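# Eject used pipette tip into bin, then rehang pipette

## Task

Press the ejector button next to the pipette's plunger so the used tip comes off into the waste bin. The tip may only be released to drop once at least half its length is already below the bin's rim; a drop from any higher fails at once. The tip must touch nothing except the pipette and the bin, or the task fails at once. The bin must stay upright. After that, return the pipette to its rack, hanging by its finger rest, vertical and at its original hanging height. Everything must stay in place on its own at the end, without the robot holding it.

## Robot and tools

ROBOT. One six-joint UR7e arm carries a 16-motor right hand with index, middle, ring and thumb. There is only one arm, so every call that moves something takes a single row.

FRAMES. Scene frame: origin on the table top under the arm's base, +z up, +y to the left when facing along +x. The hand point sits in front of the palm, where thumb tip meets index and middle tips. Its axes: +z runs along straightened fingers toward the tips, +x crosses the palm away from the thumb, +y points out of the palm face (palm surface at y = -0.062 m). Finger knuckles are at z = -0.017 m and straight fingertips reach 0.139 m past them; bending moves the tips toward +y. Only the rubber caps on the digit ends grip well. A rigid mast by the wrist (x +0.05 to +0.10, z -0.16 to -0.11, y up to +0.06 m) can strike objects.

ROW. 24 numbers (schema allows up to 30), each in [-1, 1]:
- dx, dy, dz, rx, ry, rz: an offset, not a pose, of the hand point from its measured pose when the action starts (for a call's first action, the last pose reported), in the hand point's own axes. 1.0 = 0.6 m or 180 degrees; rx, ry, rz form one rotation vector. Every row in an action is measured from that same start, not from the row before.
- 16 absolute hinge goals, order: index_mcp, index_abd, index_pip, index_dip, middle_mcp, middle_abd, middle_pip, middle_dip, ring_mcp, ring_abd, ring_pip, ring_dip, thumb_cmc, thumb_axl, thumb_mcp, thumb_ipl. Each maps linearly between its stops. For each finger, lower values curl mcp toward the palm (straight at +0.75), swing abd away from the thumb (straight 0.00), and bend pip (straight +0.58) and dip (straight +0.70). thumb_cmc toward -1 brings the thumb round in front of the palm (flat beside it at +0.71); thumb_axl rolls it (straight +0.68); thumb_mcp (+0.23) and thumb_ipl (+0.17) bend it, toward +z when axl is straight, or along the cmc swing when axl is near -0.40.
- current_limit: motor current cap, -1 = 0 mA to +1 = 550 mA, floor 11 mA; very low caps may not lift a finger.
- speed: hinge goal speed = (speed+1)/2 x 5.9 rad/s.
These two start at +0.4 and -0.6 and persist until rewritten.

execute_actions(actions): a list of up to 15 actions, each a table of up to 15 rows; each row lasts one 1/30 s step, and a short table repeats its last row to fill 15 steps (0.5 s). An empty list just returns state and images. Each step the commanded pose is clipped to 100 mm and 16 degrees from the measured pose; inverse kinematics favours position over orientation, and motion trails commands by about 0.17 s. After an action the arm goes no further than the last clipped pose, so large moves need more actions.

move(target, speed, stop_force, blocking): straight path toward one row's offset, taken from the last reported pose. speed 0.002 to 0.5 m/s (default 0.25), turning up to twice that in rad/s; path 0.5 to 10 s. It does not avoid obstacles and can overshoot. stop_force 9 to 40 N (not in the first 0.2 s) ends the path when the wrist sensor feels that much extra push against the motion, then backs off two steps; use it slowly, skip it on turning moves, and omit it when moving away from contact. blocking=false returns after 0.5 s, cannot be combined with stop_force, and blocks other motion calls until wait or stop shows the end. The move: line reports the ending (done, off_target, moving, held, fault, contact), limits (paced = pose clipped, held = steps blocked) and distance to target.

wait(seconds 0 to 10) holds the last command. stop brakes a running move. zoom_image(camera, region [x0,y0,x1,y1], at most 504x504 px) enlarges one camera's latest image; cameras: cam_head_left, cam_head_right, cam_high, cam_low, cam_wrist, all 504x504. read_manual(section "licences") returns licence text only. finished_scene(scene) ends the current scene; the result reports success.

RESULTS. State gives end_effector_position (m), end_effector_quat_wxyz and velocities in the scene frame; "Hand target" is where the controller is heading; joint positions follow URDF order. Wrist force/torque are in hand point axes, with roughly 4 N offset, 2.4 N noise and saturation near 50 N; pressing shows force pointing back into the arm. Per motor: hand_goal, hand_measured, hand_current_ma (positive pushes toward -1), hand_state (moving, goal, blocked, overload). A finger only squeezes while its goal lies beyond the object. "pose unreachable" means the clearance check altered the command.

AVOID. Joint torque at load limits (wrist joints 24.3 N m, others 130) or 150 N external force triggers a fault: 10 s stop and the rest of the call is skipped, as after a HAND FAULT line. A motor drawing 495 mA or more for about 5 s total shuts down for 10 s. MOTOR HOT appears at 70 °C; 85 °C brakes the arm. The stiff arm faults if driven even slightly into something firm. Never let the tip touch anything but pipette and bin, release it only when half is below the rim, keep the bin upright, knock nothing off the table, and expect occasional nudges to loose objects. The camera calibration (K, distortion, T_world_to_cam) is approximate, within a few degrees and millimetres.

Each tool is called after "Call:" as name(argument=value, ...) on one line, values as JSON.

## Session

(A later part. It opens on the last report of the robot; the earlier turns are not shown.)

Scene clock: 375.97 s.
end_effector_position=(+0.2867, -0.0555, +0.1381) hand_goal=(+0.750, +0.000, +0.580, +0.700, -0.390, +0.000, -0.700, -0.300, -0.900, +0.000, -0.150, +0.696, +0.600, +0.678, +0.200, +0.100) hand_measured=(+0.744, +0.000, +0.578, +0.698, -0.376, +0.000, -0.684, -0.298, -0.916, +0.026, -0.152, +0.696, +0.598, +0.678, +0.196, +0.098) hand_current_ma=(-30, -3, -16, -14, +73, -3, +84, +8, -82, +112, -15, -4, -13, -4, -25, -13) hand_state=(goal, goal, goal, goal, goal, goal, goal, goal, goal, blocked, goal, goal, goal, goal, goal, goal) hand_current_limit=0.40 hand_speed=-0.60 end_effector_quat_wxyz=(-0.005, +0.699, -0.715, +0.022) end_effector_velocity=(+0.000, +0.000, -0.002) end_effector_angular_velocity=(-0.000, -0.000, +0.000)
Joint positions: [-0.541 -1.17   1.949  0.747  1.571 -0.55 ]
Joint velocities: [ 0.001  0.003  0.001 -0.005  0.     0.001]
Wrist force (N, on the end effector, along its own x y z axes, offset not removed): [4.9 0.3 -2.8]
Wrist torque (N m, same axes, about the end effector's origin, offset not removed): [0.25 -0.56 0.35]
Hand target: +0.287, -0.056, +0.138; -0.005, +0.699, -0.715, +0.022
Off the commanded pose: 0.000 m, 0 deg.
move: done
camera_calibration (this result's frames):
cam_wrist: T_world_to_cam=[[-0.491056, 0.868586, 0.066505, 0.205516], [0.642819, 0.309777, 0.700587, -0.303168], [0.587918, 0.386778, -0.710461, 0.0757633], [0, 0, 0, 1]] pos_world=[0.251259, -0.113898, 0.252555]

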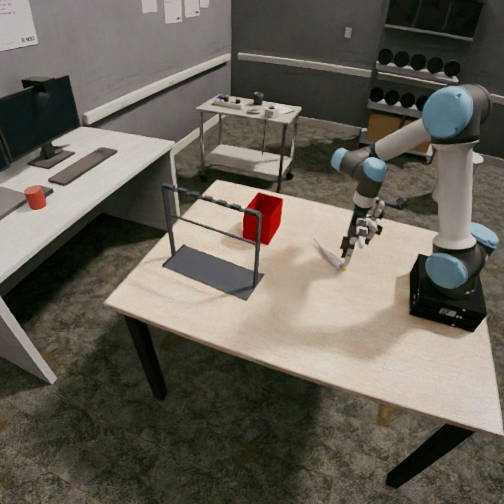

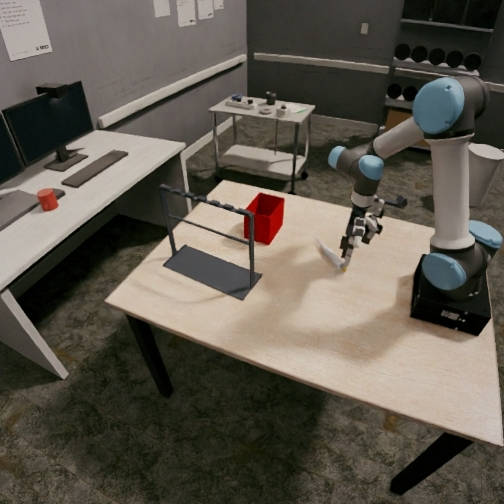

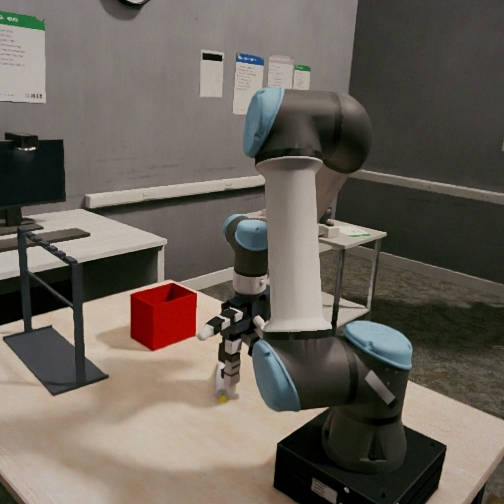

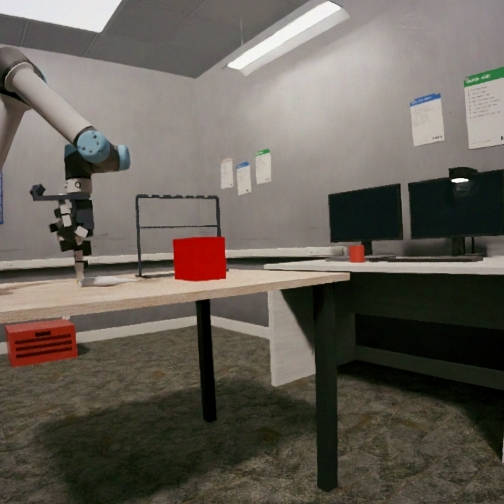

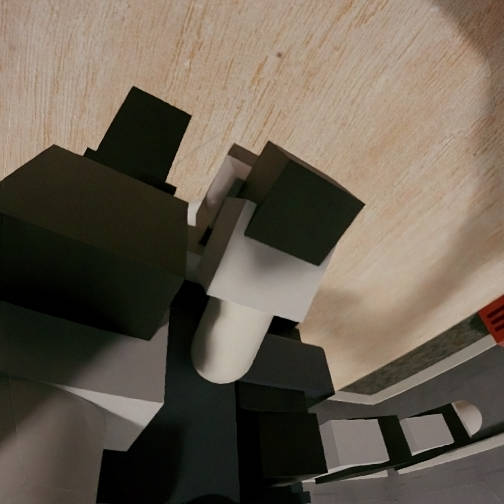

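It rolled. Push a little more, then lift.

Call:
move(target=[0,0,0.008,0,0,0,0.75,0,0.58,0.7,-0.39,0,-0.7,-0.3,-0.9,0,-0.15,0.696,0.6,0.678,0.2,0.1,0.4,-0.6], speed=0.02)

Call:
move(target=[0,-0.2,-0.18,0,0,0,0.75,0,0.58,0.7,-0.39,0,-0.7,-0.3,-0.9,0,-0.15,0.696,0.6,0.678,0.2,0.1,0.4,-0.6], speed=0.08)

Call:
zoom_image(camera="cam_high", region=[120,250,370,450])

Call:
zoom_image(camera="cam_head_left", region=[280,190,440,310])

Scene clock: 378.20 s.
end_effector_position=(+0.2869, -0.0557, +0.1333) hand_goal=(+0.750, +0.000, +0.580, +0.700, -0.390, +0.000, -0.700, -0.300, -0.900, +0.000, -0.150, +0.696, +0.600, +0.678, +0.200, +0.100) hand_measured=(+0.734, +0.004, +0.574, +0.698, -0.376, +0.000, -0.684, -0.298, -0.916, +0.026, -0.152, +0.696, +0.598, +0.678, +0.196, +0.098) hand_current_ma=(-82, +16, -31, -14, +73, -3, +84, +8, -82, +112, -15, -4, -13, -4, -25, -13) hand_state=(goal, goal, goal, goal, goal, goal, goal, goal, goal, blocked, goal, goal, goal, goal, goal, goal) hand_current_limit=0.40 hand_speed=-0.60 end_effector_quat_wxyz=(-0.005, +0.699, -0.715, +0.022) end_effector_velocity=(-0.000, +0.000, -0.001) end_effector_angular_velocity=(+0.000, +0.001, +0.000)
Joint positions: [-0.541 -1.161  1.952  0.736  1.571 -0.55 ]
Joint velocities: [ 0.     0.002  0.001 -0.002 -0.     0.   ]
Wrist force (N, on the end effector, along its own x y z axes, offset not removed): [2.0 1.8 -1.3]
Wrist torque (N m, same axes, about the end effector's origin, offset not removed): [0.36 -0.65 0.13]
Hand target: +0.287, -0.056, +0.133; -0.005, +0.699, -0.715, +0.022
Off the commanded pose: 0.000 m, 0 deg.
move: done
camera_calibration (this result's frames):
cam_wrist: T_world_to_cam=[[-0.491056, 0.868586, 0.0665075, 0.206024], [0.642821, 0.309776, 0.700586, -0.299936], [0.587916, 0.386779, -0.710462, 0.0723405], [0, 0, 0, 1]] pos_world=[0.251445, -0.114016, 0.247824]

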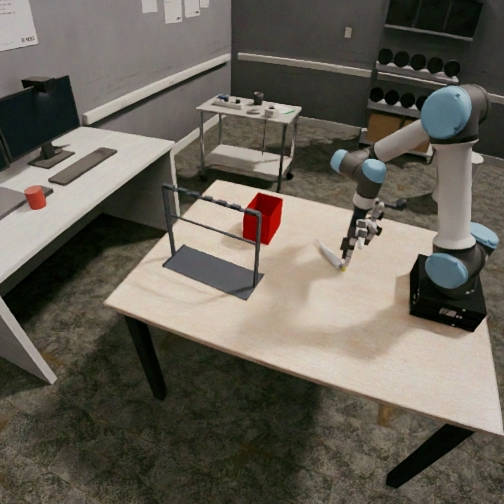

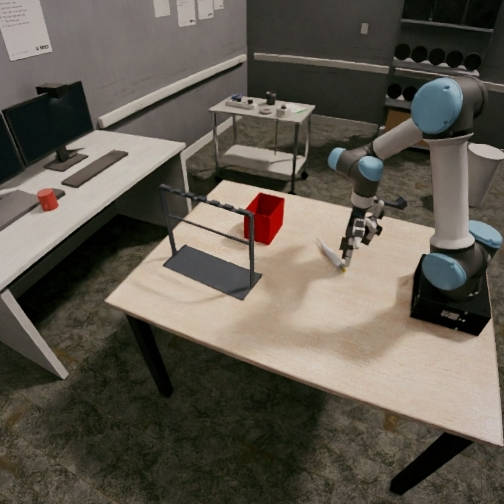

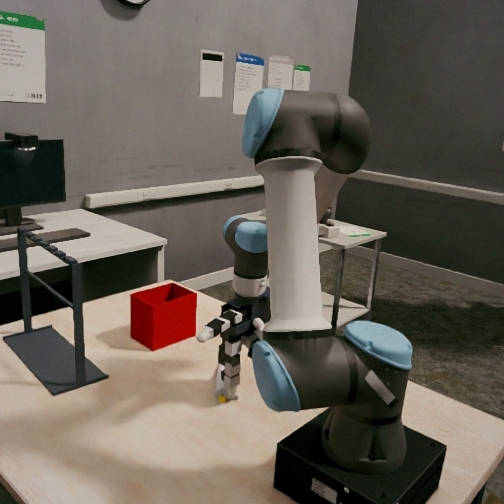

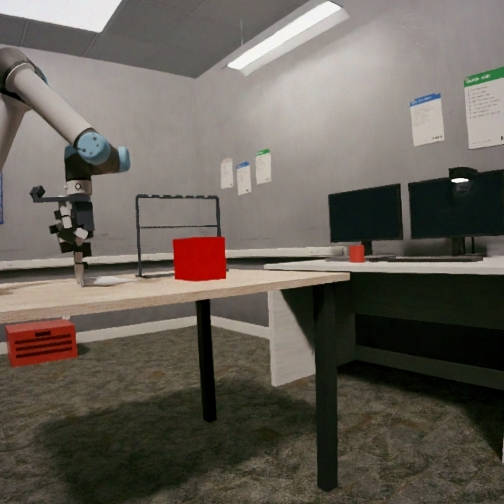

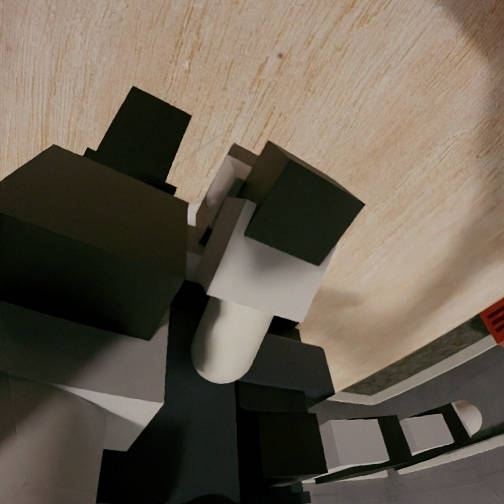

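Scene clock: 380.63 s.
end_effector_position=(+0.4024, -0.0553, +0.2459) hand_goal=(+0.750, +0.000, +0.580, +0.700, -0.390, +0.000, -0.700, -0.300, -0.900, +0.000, -0.150, +0.696, +0.600, +0.678, +0.200, +0.100) hand_measured=(+0.744, +0.004, +0.578, +0.698, -0.376, +0.000, -0.684, -0.298, -0.916, +0.026, -0.152, +0.696, +0.598, +0.678, +0.196, +0.098) hand_current_ma=(-30, +15, -17, -14, +73, -3, +84, +8, -82, +112, -15, -4, -13, -4, -26, -13) hand_state=(goal, goal, goal, goal, goal, goal, goal, goal, goal, blocked, goal, goal, goal, goal, goal, goal) hand_current_limit=0.40 hand_speed=-0.60 end_effector_quat_wxyz=(-0.005, +0.699, -0.715, +0.022) end_effector_velocity=(+0.001, +0.000, +0.001) end_effector_angular_velocity=(-0.000, -0.001, +0.001)
Joint positions: [-0.403 -1.074  1.467  1.134  1.577 -0.412]
Joint velocities: [ 0.002  0.001 -0.006  0.004  0.     0.001]
Wrist force (N, on the end effector, along its own x y z axes, offset not removed): [4.8 3.1 -3.4]
Wrist torque (N m, same axes, about the end effector's origin, offset not removed): [0.89 -0.87 0.49]
Hand target: +0.402, -0.055, +0.246; -0.005, +0.699, -0.715, +0.022
Off the commanded pose: 0.000 m, 0 deg.
move: done
camera_calibration (this result's frames):
cam_wrist: T_world_to_cam=[[-0.491053, 0.868591, 0.0664548, 0.254921], [0.642847, 0.309833, 0.700536, -0.453174], [0.587889, 0.386721, -0.710516, 0.0842991], [0, 0, 0, 1]] pos_world=[0.366943, -0.113613, 0.36042]

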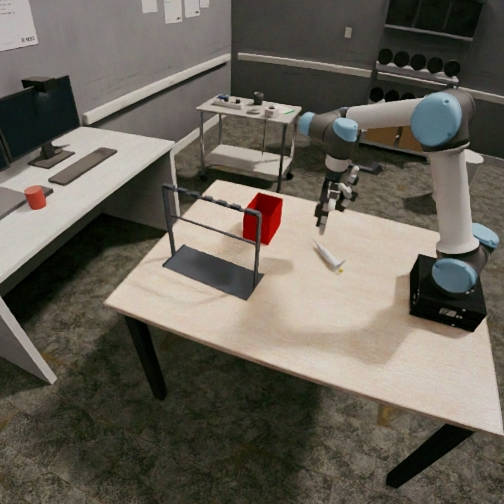

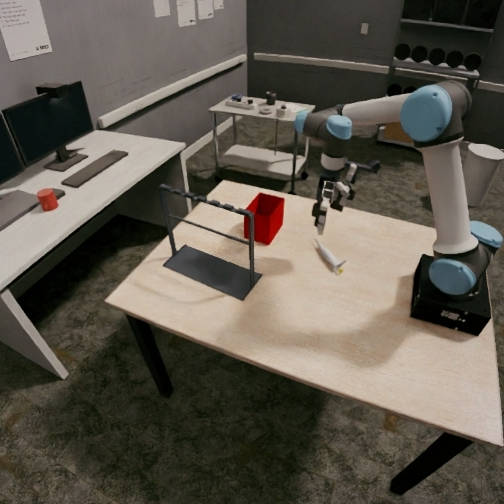

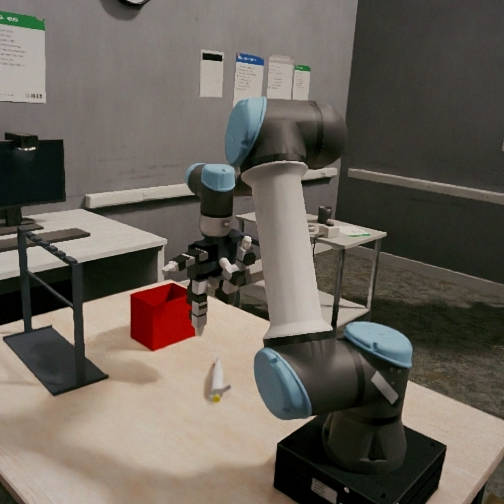

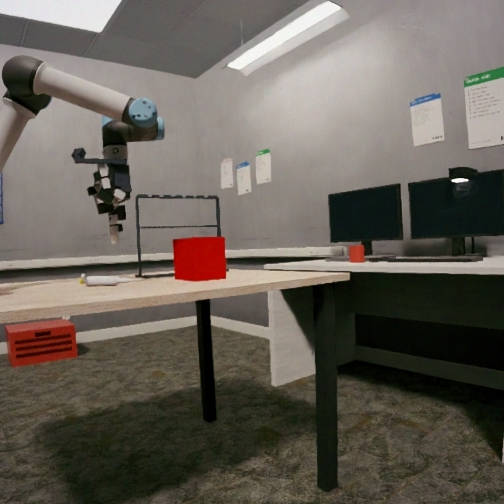

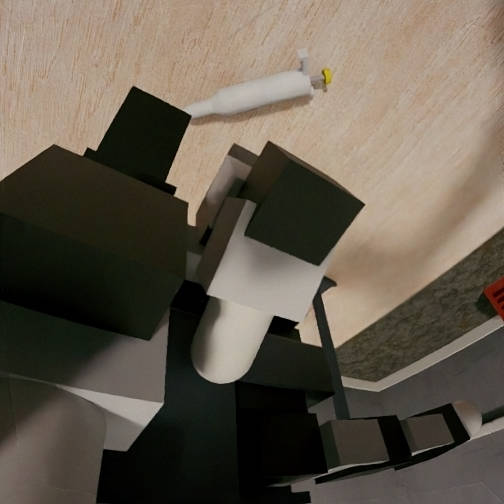

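Region (120, 250, 370, 450) of cam_high's 504x504 image, scaled by 2.016, with more detail than that image has; it fills the top 403 rows of this view, and the rest is white.

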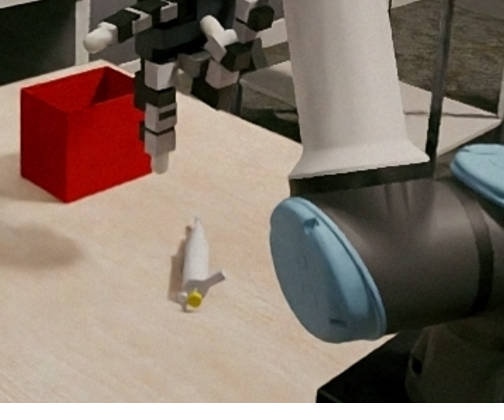

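Region (280, 190, 440, 310) of cam_head_left's 504x504 image, scaled by 3.150, with more detail than that image has; it fills the top 378 rows of this view, and the rest is white.

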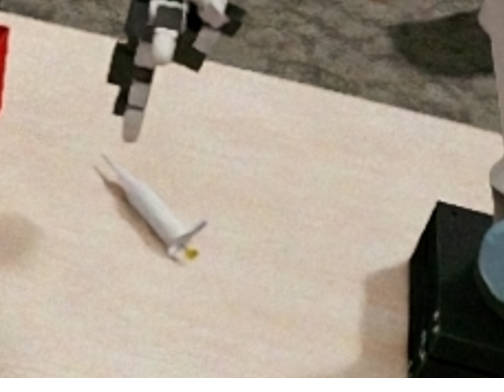

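Call:
move(target=[0,0,0,0.5,0,0,0.48,0,-0.23,0.41,0.48,0,-0.23,0.41,-0.9,0,-0.15,0.696,-0.57,0.678,-0.1,-0.15,0.4,-0.6], speed=0.15)

Call:
move(target=[0,0,0,0,-0.422,0,0.48,0,-0.23,0.41,0.48,0,-0.23,0.41,-0.9,0,-0.15,0.696,-0.57,0.678,-0.1,-0.15,0.4,-0.6], speed=0.15)

Scene clock: 390.83 s.
end_effector_position=(+0.4022, -0.0554, +0.2462) hand_goal=(+0.480, +0.000, -0.230, +0.410, +0.480, +0.000, -0.230, +0.410, -0.900, +0.000, -0.150, +0.696, -0.570, +0.678, -0.100, -0.150) hand_measured=(+0.472, +0.004, -0.228, +0.412, +0.472, +0.000, -0.230, +0.408, -0.916, +0.026, -0.152, +0.696, -0.568, +0.678, -0.098, -0.148) hand_current_ma=(-44, +14, +9, +15, -40, -3, +3, -12, -82, +112, -15, -4, +13, -4, +10, +9) hand_state=(goal, goal, goal, goal, goal, goal, goal, goal, goal, blocked, goal, goal, goal, goal, goal, goal) hand_current_limit=0.40 hand_speed=-0.60 end_effector_quat_wxyz=(+0.499, -0.491, +0.490, -0.520) end_effector_velocity=(+0.000, -0.000, +0.000) end_effector_angular_velocity=(-0.000, -0.013, +0.001)
Joint positions: [-1.181 -2.114  2.654 -0.64   0.381  0.071]
Joint velocities: [-0.006 -0.011  0.013 -0.038 -0.006  0.034]
Wrist force (N, on the end effector, along its own x y z axes, offset not removed): [0.5 0.1 0.1]
Wrist torque (N m, same axes, about the end effector's origin, offset not removed): [-0.01 -0.15 -0.10]
Hand target: +0.402, -0.055, +0.246; +0.499, -0.491, +0.489, -0.520
Off the commanded pose: 0.000 m, 0 deg.
move: done
camera_calibration (this result's frames):
cam_wrist: T_world_to_cam=[[-0.0697772, 0.845688, -0.529097, 0.230858], [-0.70069, 0.335971, 0.62941, 0.106126], [0.710046, 0.414651, 0.569122, -0.277965], [0, 0, 0, 1]] pos_world=[0.287838, -0.115631, 0.213546]

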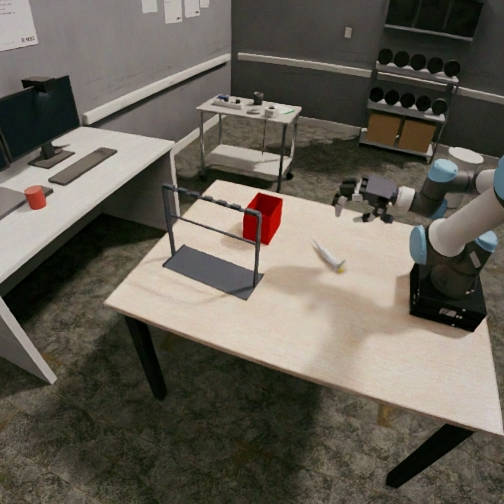

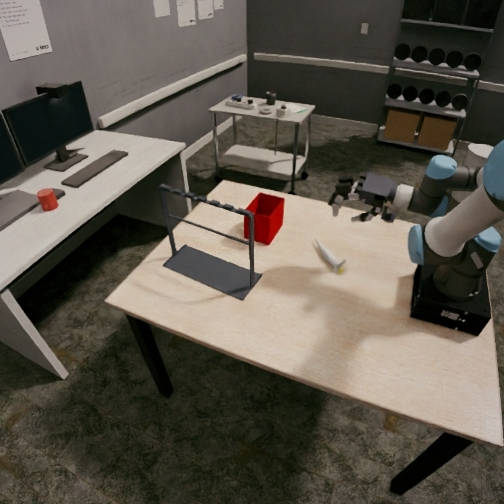

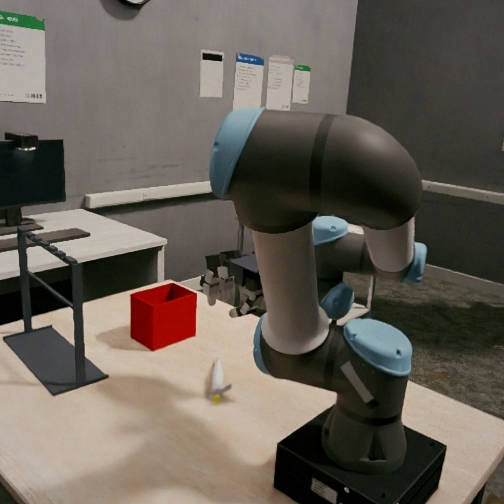

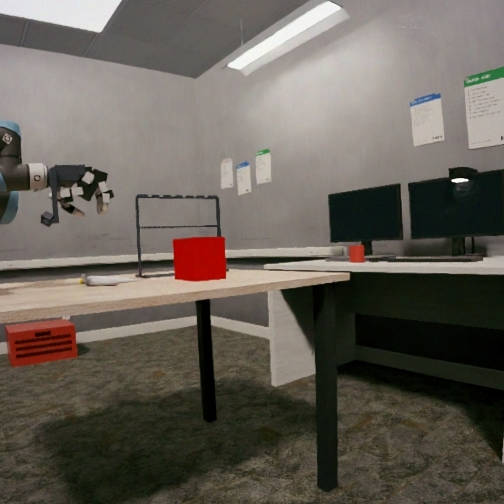

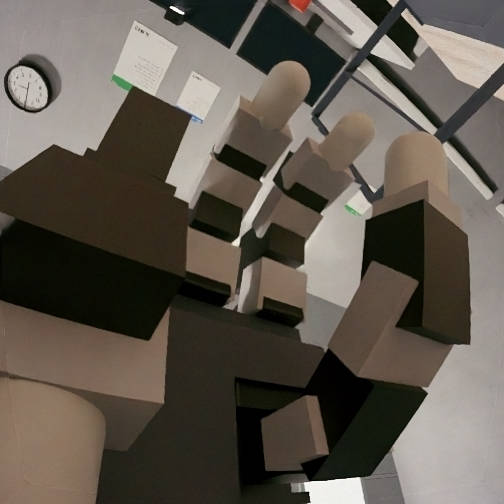

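Scene clock: 395.63 s.
end_effector_position=(+0.4021, -0.0555, +0.2460) hand_goal=(+0.480, +0.000, -0.230, +0.410, +0.480, +0.000, -0.230, +0.410, -0.900, +0.000, -0.150, +0.696, -0.570, +0.678, -0.100, -0.150) hand_measured=(+0.472, +0.004, -0.228, +0.412, +0.472, +0.000, -0.230, +0.408, -0.916, +0.026, -0.152, +0.696, -0.568, +0.678, -0.098, -0.148) hand_current_ma=(-44, +14, +9, +15, -40, -3, +3, -12, -82, +112, -15, -4, +12, -4, +10, +9) hand_state=(goal, goal, goal, goal, goal, goal, goal, goal, goal, blocked, goal, goal, goal, goal, goal, goal) hand_current_limit=0.40 hand_speed=-0.60 end_effector_quat_wxyz=(+0.694, -0.707, +0.080, -0.108) end_effector_velocity=(+0.000, -0.001, -0.000) end_effector_angular_velocity=(-0.001, -0.001, +0.008)
Joint positions: [-0.927 -1.285  1.921 -0.658 -0.691 -0.024]
Joint velocities: [ 0.002  0.005 -0.006  0.001 -0.006 -0.   ]
Wrist force (N, on the end effector, along its own x y z axes, offset not removed): [-2.4 1.5 -4.4]
Wrist torque (N m, same axes, about the end effector's origin, offset not removed): [0.94 0.33 0.02]
Hand target: +0.402, -0.056, +0.246; +0.694, -0.707, +0.080, -0.107
Off the commanded pose: 0.000 m, 0 deg.
move: done
camera_calibration (this result's frames):
cam_wrist: T_world_to_cam=[[-0.834567, 0.109355, -0.539944, 0.500188], [-0.500049, -0.56167, 0.659149, -0.0316322], [-0.23119, 0.820103, 0.523434, 0.134467], [0, 0, 0, 1]] pos_world=[0.43271, -0.182742, 0.220539]

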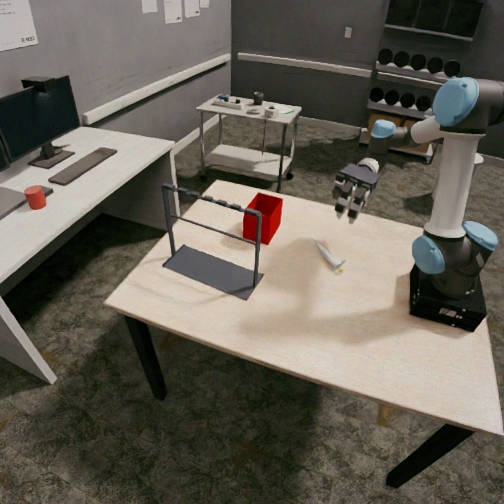

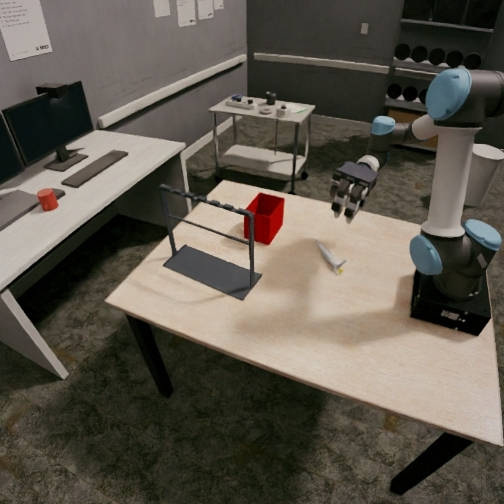

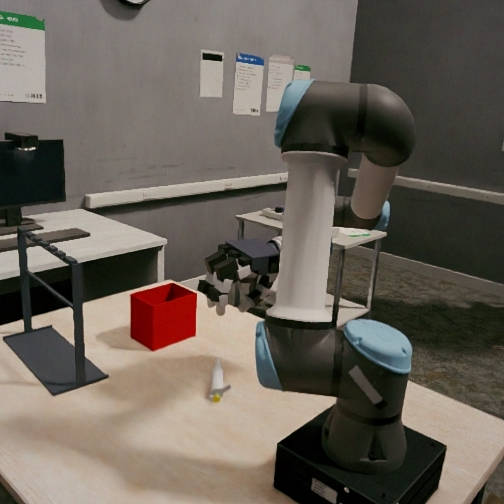

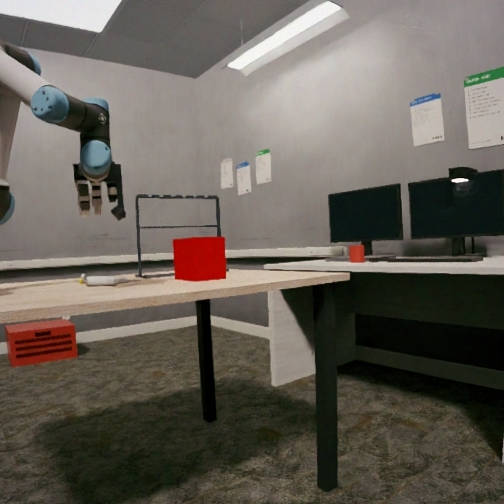

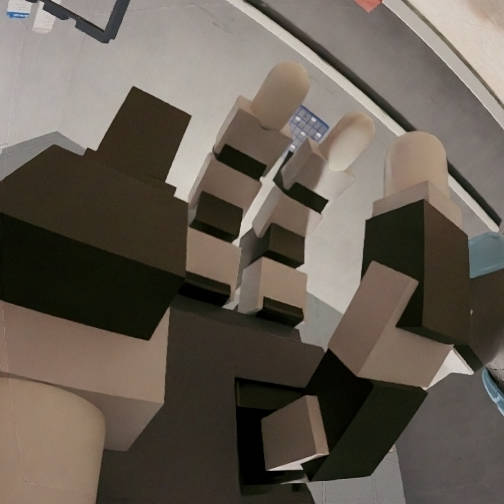

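Call:
move(target=[0,0,0,0,-0.422,0,0.48,0,-0.23,0.41,0.48,0,-0.23,0.41,-0.9,0,-0.15,0.696,-0.57,0.678,-0.1,-0.15,0.4,-0.6], speed=0.15)

Call:
move(target=[0,0,0,0,-0.41,0,0.48,0,-0.23,0.41,0.48,0,-0.23,0.41,-0.9,0,-0.15,0.696,-0.57,0.678,-0.1,-0.15,0.4,-0.6], speed=0.15)

Scene clock: 401.87 s.
end_effector_position=(+0.4022, -0.0555, +0.2460) hand_goal=(+0.480, +0.000, -0.230, +0.410, +0.480, +0.000, -0.230, +0.410, -0.900, +0.000, -0.150, +0.696, -0.570, +0.678, -0.100, -0.150) hand_measured=(+0.472, +0.004, -0.228, +0.412, +0.472, +0.000, -0.230, +0.408, -0.916, +0.026, -0.152, +0.696, -0.568, +0.678, -0.098, -0.148) hand_current_ma=(-44, +14, +9, +15, -40, -3, +3, -12, -82, +112, -15, -4, +11, -4, +10, +9) hand_state=(goal, goal, goal, goal, goal, goal, goal, goal, goal, blocked, goal, goal, goal, goal, goal, goal) hand_current_limit=0.40 hand_speed=-0.60 end_effector_quat_wxyz=(+0.596, -0.625, -0.364, +0.350) end_effector_velocity=(-0.000, +0.000, +0.000) end_effector_angular_velocity=(-0.000, -0.000, +0.009)
Joint positions: [-0.418 -0.936  1.362 -0.469 -1.508  0.008]
Joint velocities: [ 0.004  0.    -0.001  0.    -0.006 -0.   ]
Wrist force (N, on the end effector, along its own x y z axes, offset not removed): [2.4 -0.8 1.1]
Wrist torque (N m, same axes, about the end effector's origin, offset not removed): [0.07 -0.50 0.04]
Hand target: +0.402, -0.056, +0.246; +0.595, -0.625, -0.364, +0.351
Off the commanded pose: 0.000 m, 0 deg.
move: done
camera_calibration (this result's frames):
cam_wrist: T_world_to_cam=[[-0.30763, -0.811346, -0.497072, 0.226615], [0.419497, -0.584543, 0.694501, -0.411384], [-0.854041, 0.00512881, 0.520181, 0.340589], [0, 0, 0, 1]] pos_world=[0.533165, -0.0583558, 0.221183]

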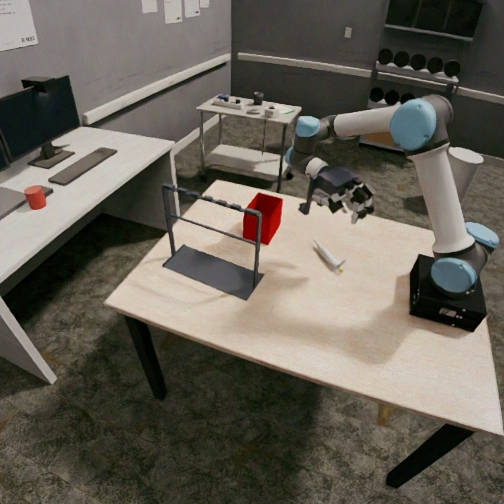

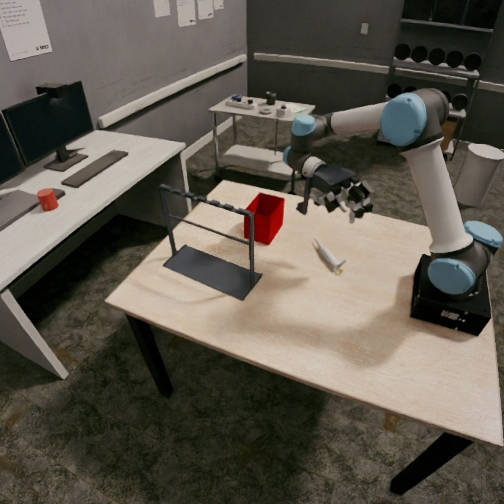

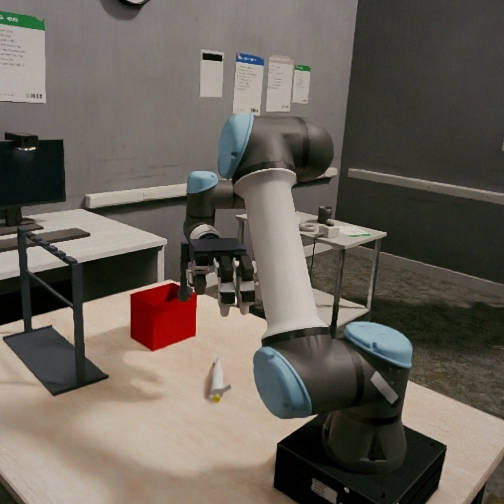

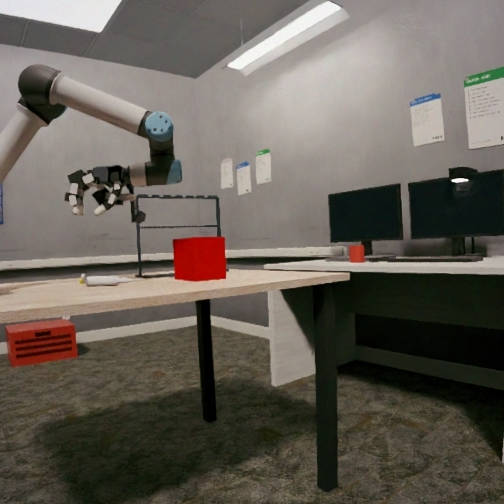

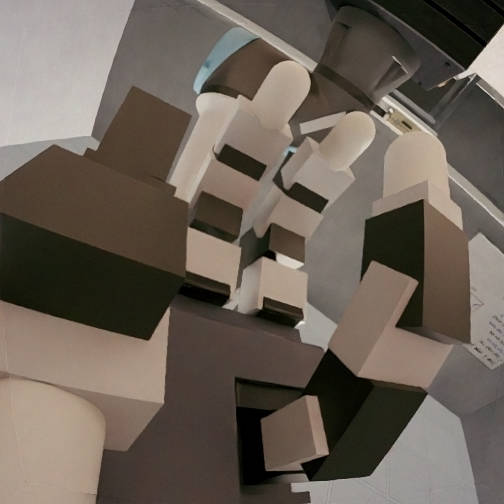

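Scene clock: 406.53 s.
end_effector_position=(+0.4025, -0.0554, +0.2459) hand_goal=(+0.480, +0.000, -0.230, +0.410, +0.480, +0.000, -0.230, +0.410, -0.900, +0.000, -0.150, +0.696, -0.570, +0.678, -0.100, -0.150) hand_measured=(+0.472, +0.002, -0.228, +0.412, +0.472, +0.000, -0.230, +0.408, -0.916, +0.026, -0.152, +0.696, -0.568, +0.678, -0.098, -0.148) hand_current_ma=(-44, +13, +9, +15, -40, -3, +3, -12, -82, +112, -15, -4, +9, -4, +10, +9) hand_state=(goal, goal, goal, goal, goal, goal, goal, goal, goal, blocked, goal, goal, goal, goal, goal, goal) hand_current_limit=0.40 hand_speed=-0.60 end_effector_quat_wxyz=(-0.258, +0.290, +0.648, -0.655) end_effector_velocity=(-0.000, +0.000, +0.000) end_effector_angular_velocity=(-0.000, -0.000, +0.010)
Joint positions: [ 0.013 -1.063  1.598 -0.547 -2.364  0.035]
Joint velocities: [ 0.003 -0.004  0.005 -0.001 -0.007  0.   ]
Wrist force (N, on the end effector, along its own x y z axes, offset not removed): [-0.9 -0.7 0.9]
Wrist torque (N m, same axes, about the end effector's origin, offset not removed): [0.18 -0.01 0.00]
Hand target: +0.402, -0.055, +0.246; -0.257, +0.290, +0.649, -0.655
Off the commanded pose: 0.000 m, 0 deg.
move: done
camera_calibration (this result's frames):
cam_wrist: T_world_to_cam=[[0.693804, -0.549131, -0.46593, -0.169413], [0.676754, 0.275918, 0.682549, -0.464331], [-0.24625, -0.788875, 0.56306, 0.0416532], [0, 0, 0, 1]] pos_world=[0.442035, 0.0679465, 0.214541]

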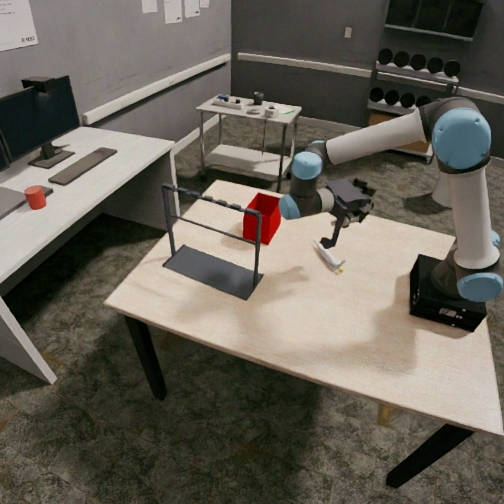

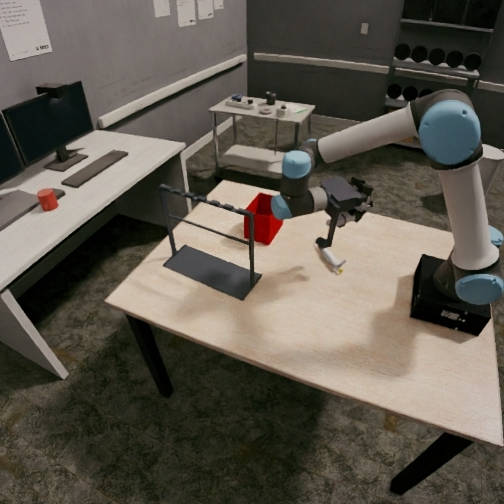

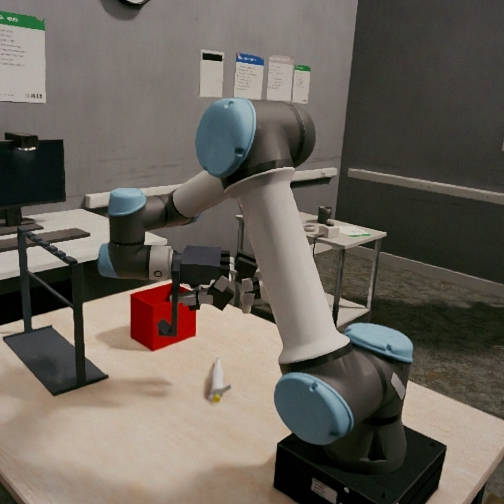

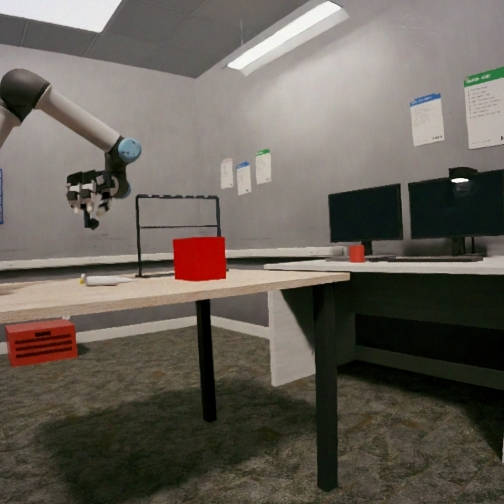

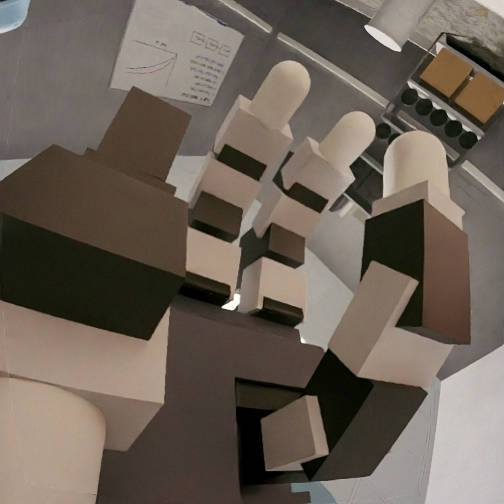

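Call:
move(target=[-0.013,0.243,0.041,-0.111,0,0,0.61,0,-0.57,0.70,0.61,0,-0.57,0.70,-0.9,0,-0.15,0.696,-0.57,0.678,0.40,-0.24,0.4,-0.6], speed=0.1)

Call:
zoom_image(camera="cam_high", region=[100,250,350,450])

Call:
zoom_image(camera="cam_head_left", region=[260,190,420,310])

Scene clock: 419.87 s.
end_effector_position=(+0.3959, -0.0819, +0.1004) hand_goal=(+0.610, +0.000, -0.570, +0.700, +0.610, +0.000, -0.570, +0.700, -0.900, +0.000, -0.150, +0.696, -0.570, +0.678, +0.400, -0.240) hand_measured=(+0.590, +0.002, -0.568, +0.698, +0.592, +0.000, -0.568, +0.698, -0.916, +0.026, -0.152, +0.696, -0.568, +0.678, +0.396, -0.238) hand_current_ma=(-106, +13, +14, -13, -97, -3, +14, -14, -82, +112, -15, -4, +9, -4, -27, +15) hand_state=(goal, goal, goal, goal, goal, goal, goal, goal, goal, blocked, goal, goal, goal, goal, goal, goal) hand_current_limit=0.40 hand_speed=-0.60 end_effector_quat_wxyz=(-0.204, +0.330, +0.752, -0.533) end_effector_velocity=(-0.000, -0.001, -0.002) end_effector_angular_velocity=(+0.004, -0.004, -0.001)
Joint positions: [-0.098 -1.115  1.976 -1.412 -2.411 -0.382]
Joint velocities: [-0.003 -0.001  0.005 -0.014  0.    -0.008]
Wrist force (N, on the end effector, along its own x y z axes, offset not removed): [1.3 0.8 -2.4]
Wrist torque (N m, same axes, about the end effector's origin, offset not removed): [0.49 -0.43 0.03]
Hand target: +0.396, -0.082, +0.100; -0.204, +0.330, +0.752, -0.533
Off the commanded pose: 0.000 m, 0 deg.
move: done
camera_calibration (this result's frames):
cam_wrist: T_world_to_cam=[[0.80975, -0.43128, -0.397872, -0.290285], [0.478745, 0.0935319, 0.872958, -0.308888], [-0.339275, -0.897357, 0.28221, 0.157226], [0, 0, 0, 1]] pos_world=[0.43628, 0.0447847, 0.109779]

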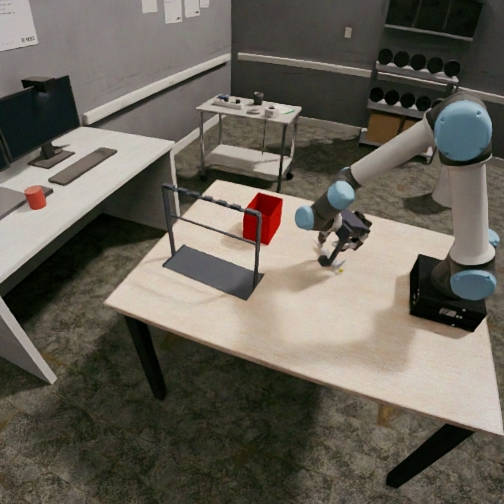

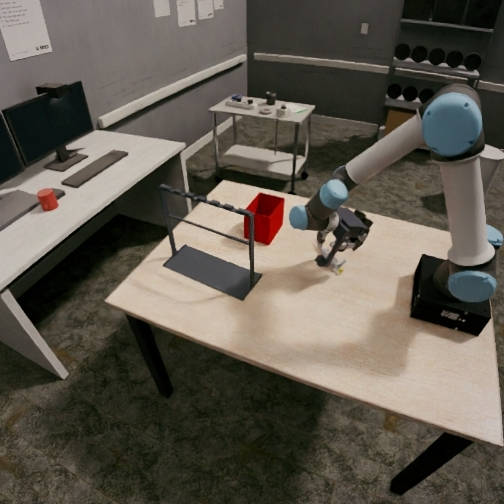

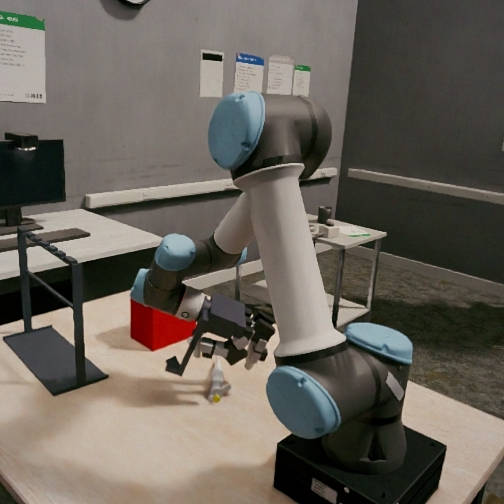

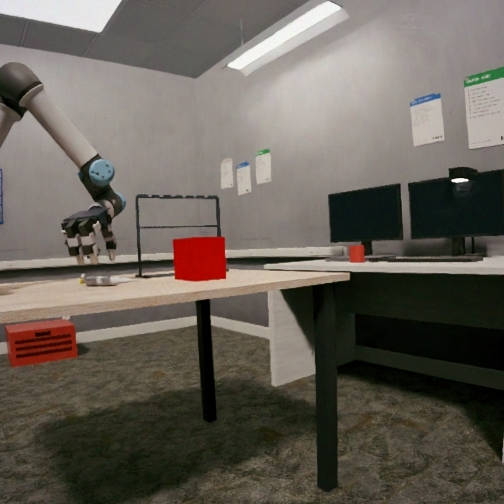

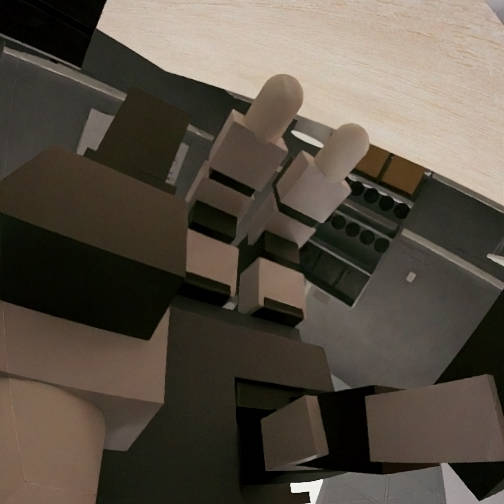

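Region (100, 250, 350, 450) of cam_high's 504x504 image, scaled by 2.016, with more detail than that image has; it fills the top 403 rows of this view, and the rest is white.

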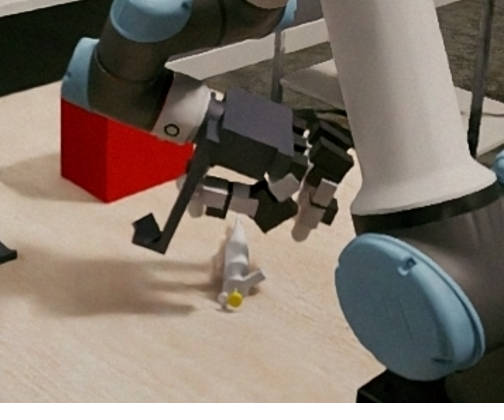

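Region (260, 190, 420, 310) of cam_head_left's 504x504 image, scaled by 3.150, with more detail than that image has; it fills the top 378 rows of this view, and the rest is white.

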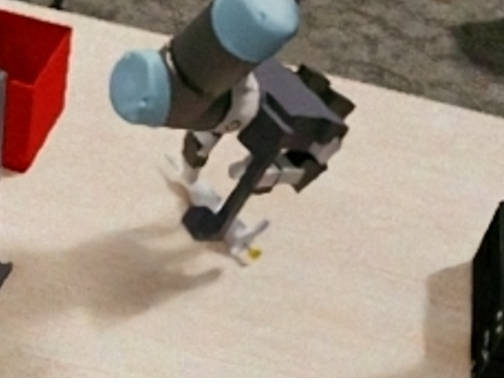

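Call:
move(target=[0.012,0.078,0.028,0,0,0,0.61,0,-0.57,0.70,0.61,0,-0.57,0.70,-0.9,0,-0.15,0.696,-0.57,0.678,0.40,-0.24,0.4,-0.6], speed=0.05)

Call:
zoom_image(camera="cam_high", region=[100,250,350,450])

Call:
zoom_image(camera="cam_low", region=[40,200,160,300])

Scene clock: 424.47 s.
end_effector_position=(+0.3929, -0.0779, +0.0505) hand_goal=(+0.610, +0.000, -0.570, +0.700, +0.610, +0.000, -0.570, +0.700, -0.900, +0.000, -0.150, +0.696, -0.570, +0.678, +0.400, -0.240) hand_measured=(+0.590, +0.002, -0.568, +0.698, +0.592, +0.000, -0.568, +0.698, -0.916, +0.026, -0.152, +0.696, -0.568, +0.678, +0.396, -0.238) hand_current_ma=(-103, +13, +14, -13, -94, -3, +14, -14, -82, +112, -15, -4, +8, -4, -27, +15) hand_state=(goal, goal, goal, goal, goal, goal, goal, goal, goal, blocked, goal, goal, goal, goal, goal, goal) hand_current_limit=0.40 hand_speed=-0.60 end_effector_quat_wxyz=(-0.204, +0.330, +0.752, -0.533) end_effector_velocity=(-0.000, -0.000, -0.001) end_effector_angular_velocity=(+0.000, +0.001, -0.001)
Joint positions: [-0.09  -1.016  2.002 -1.532 -2.405 -0.376]
Joint velocities: [-0.001  0.003 -0.    -0.002  0.     0.   ]
Wrist force (N, on the end effector, along its own x y z axes, offset not removed): [1.9 2.1 5.2]
Wrist torque (N m, same axes, about the end effector's origin, offset not removed): [0.16 -0.65 0.33]
Hand target: +0.393, -0.078, +0.050; -0.204, +0.330, +0.752, -0.533
Off the commanded pose: 0.000 m, 0 deg.
move: done
camera_calibration (this result's frames):
cam_wrist: T_world_to_cam=[[0.809749, -0.431288, -0.397866, -0.30598], [0.478744, 0.0935398, 0.872957, -0.264232], [-0.33928, -0.897352, 0.28222, 0.173888], [0, 0, 0, 1]] pos_world=[0.433263, 0.0487892, 0.0598498]

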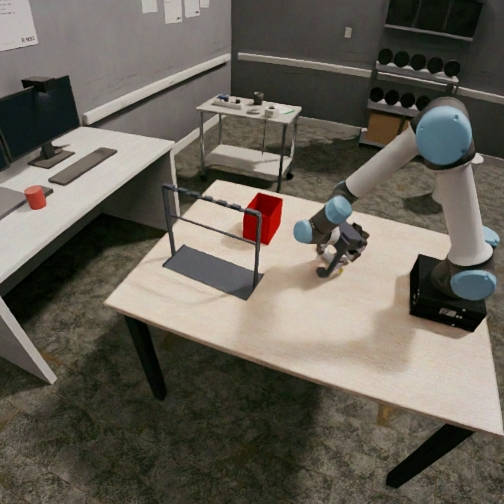

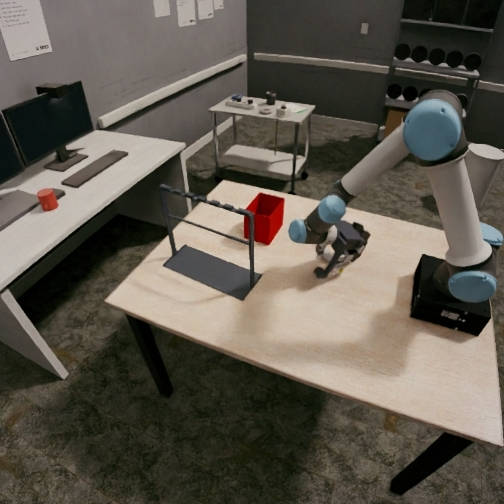

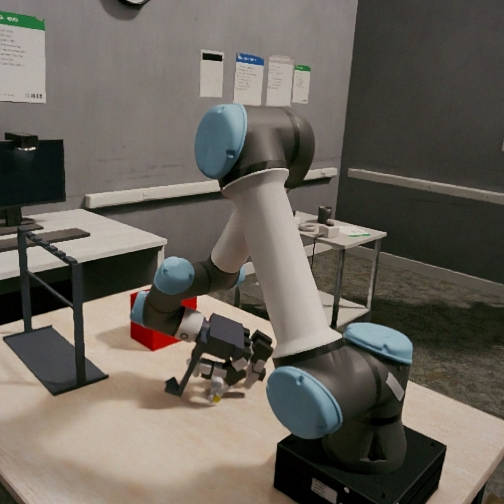

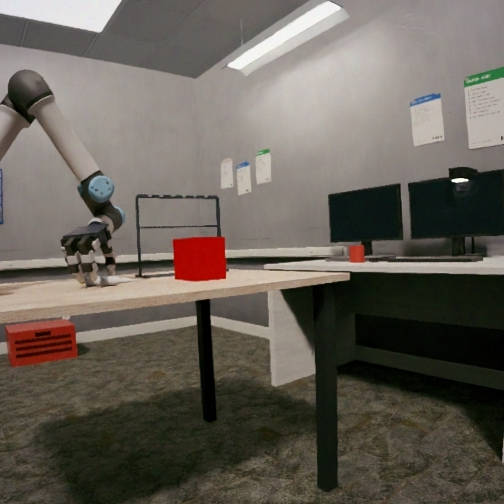

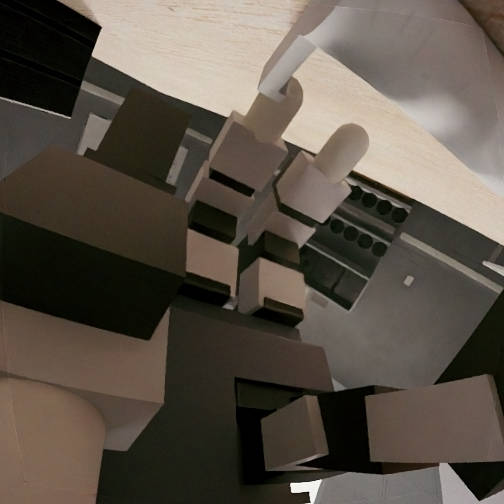

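Region (100, 250, 350, 450) of cam_high's 504x504 image, scaled by 2.016, with more detail than that image has; it fills the top 403 rows of this view, and the rest is white.

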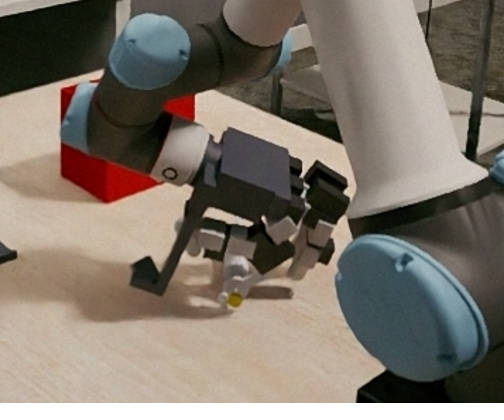

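Region (40, 200, 160, 300) of cam_low's 504x504 image, scaled by 4.200, with more detail than that image has.

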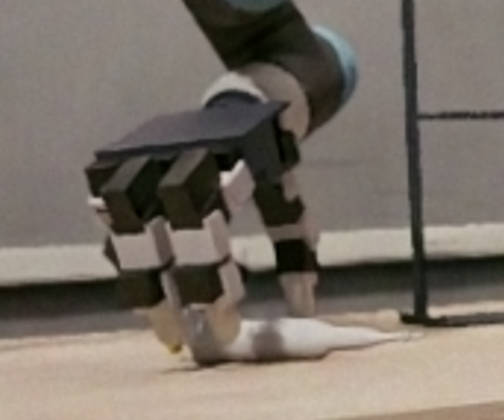

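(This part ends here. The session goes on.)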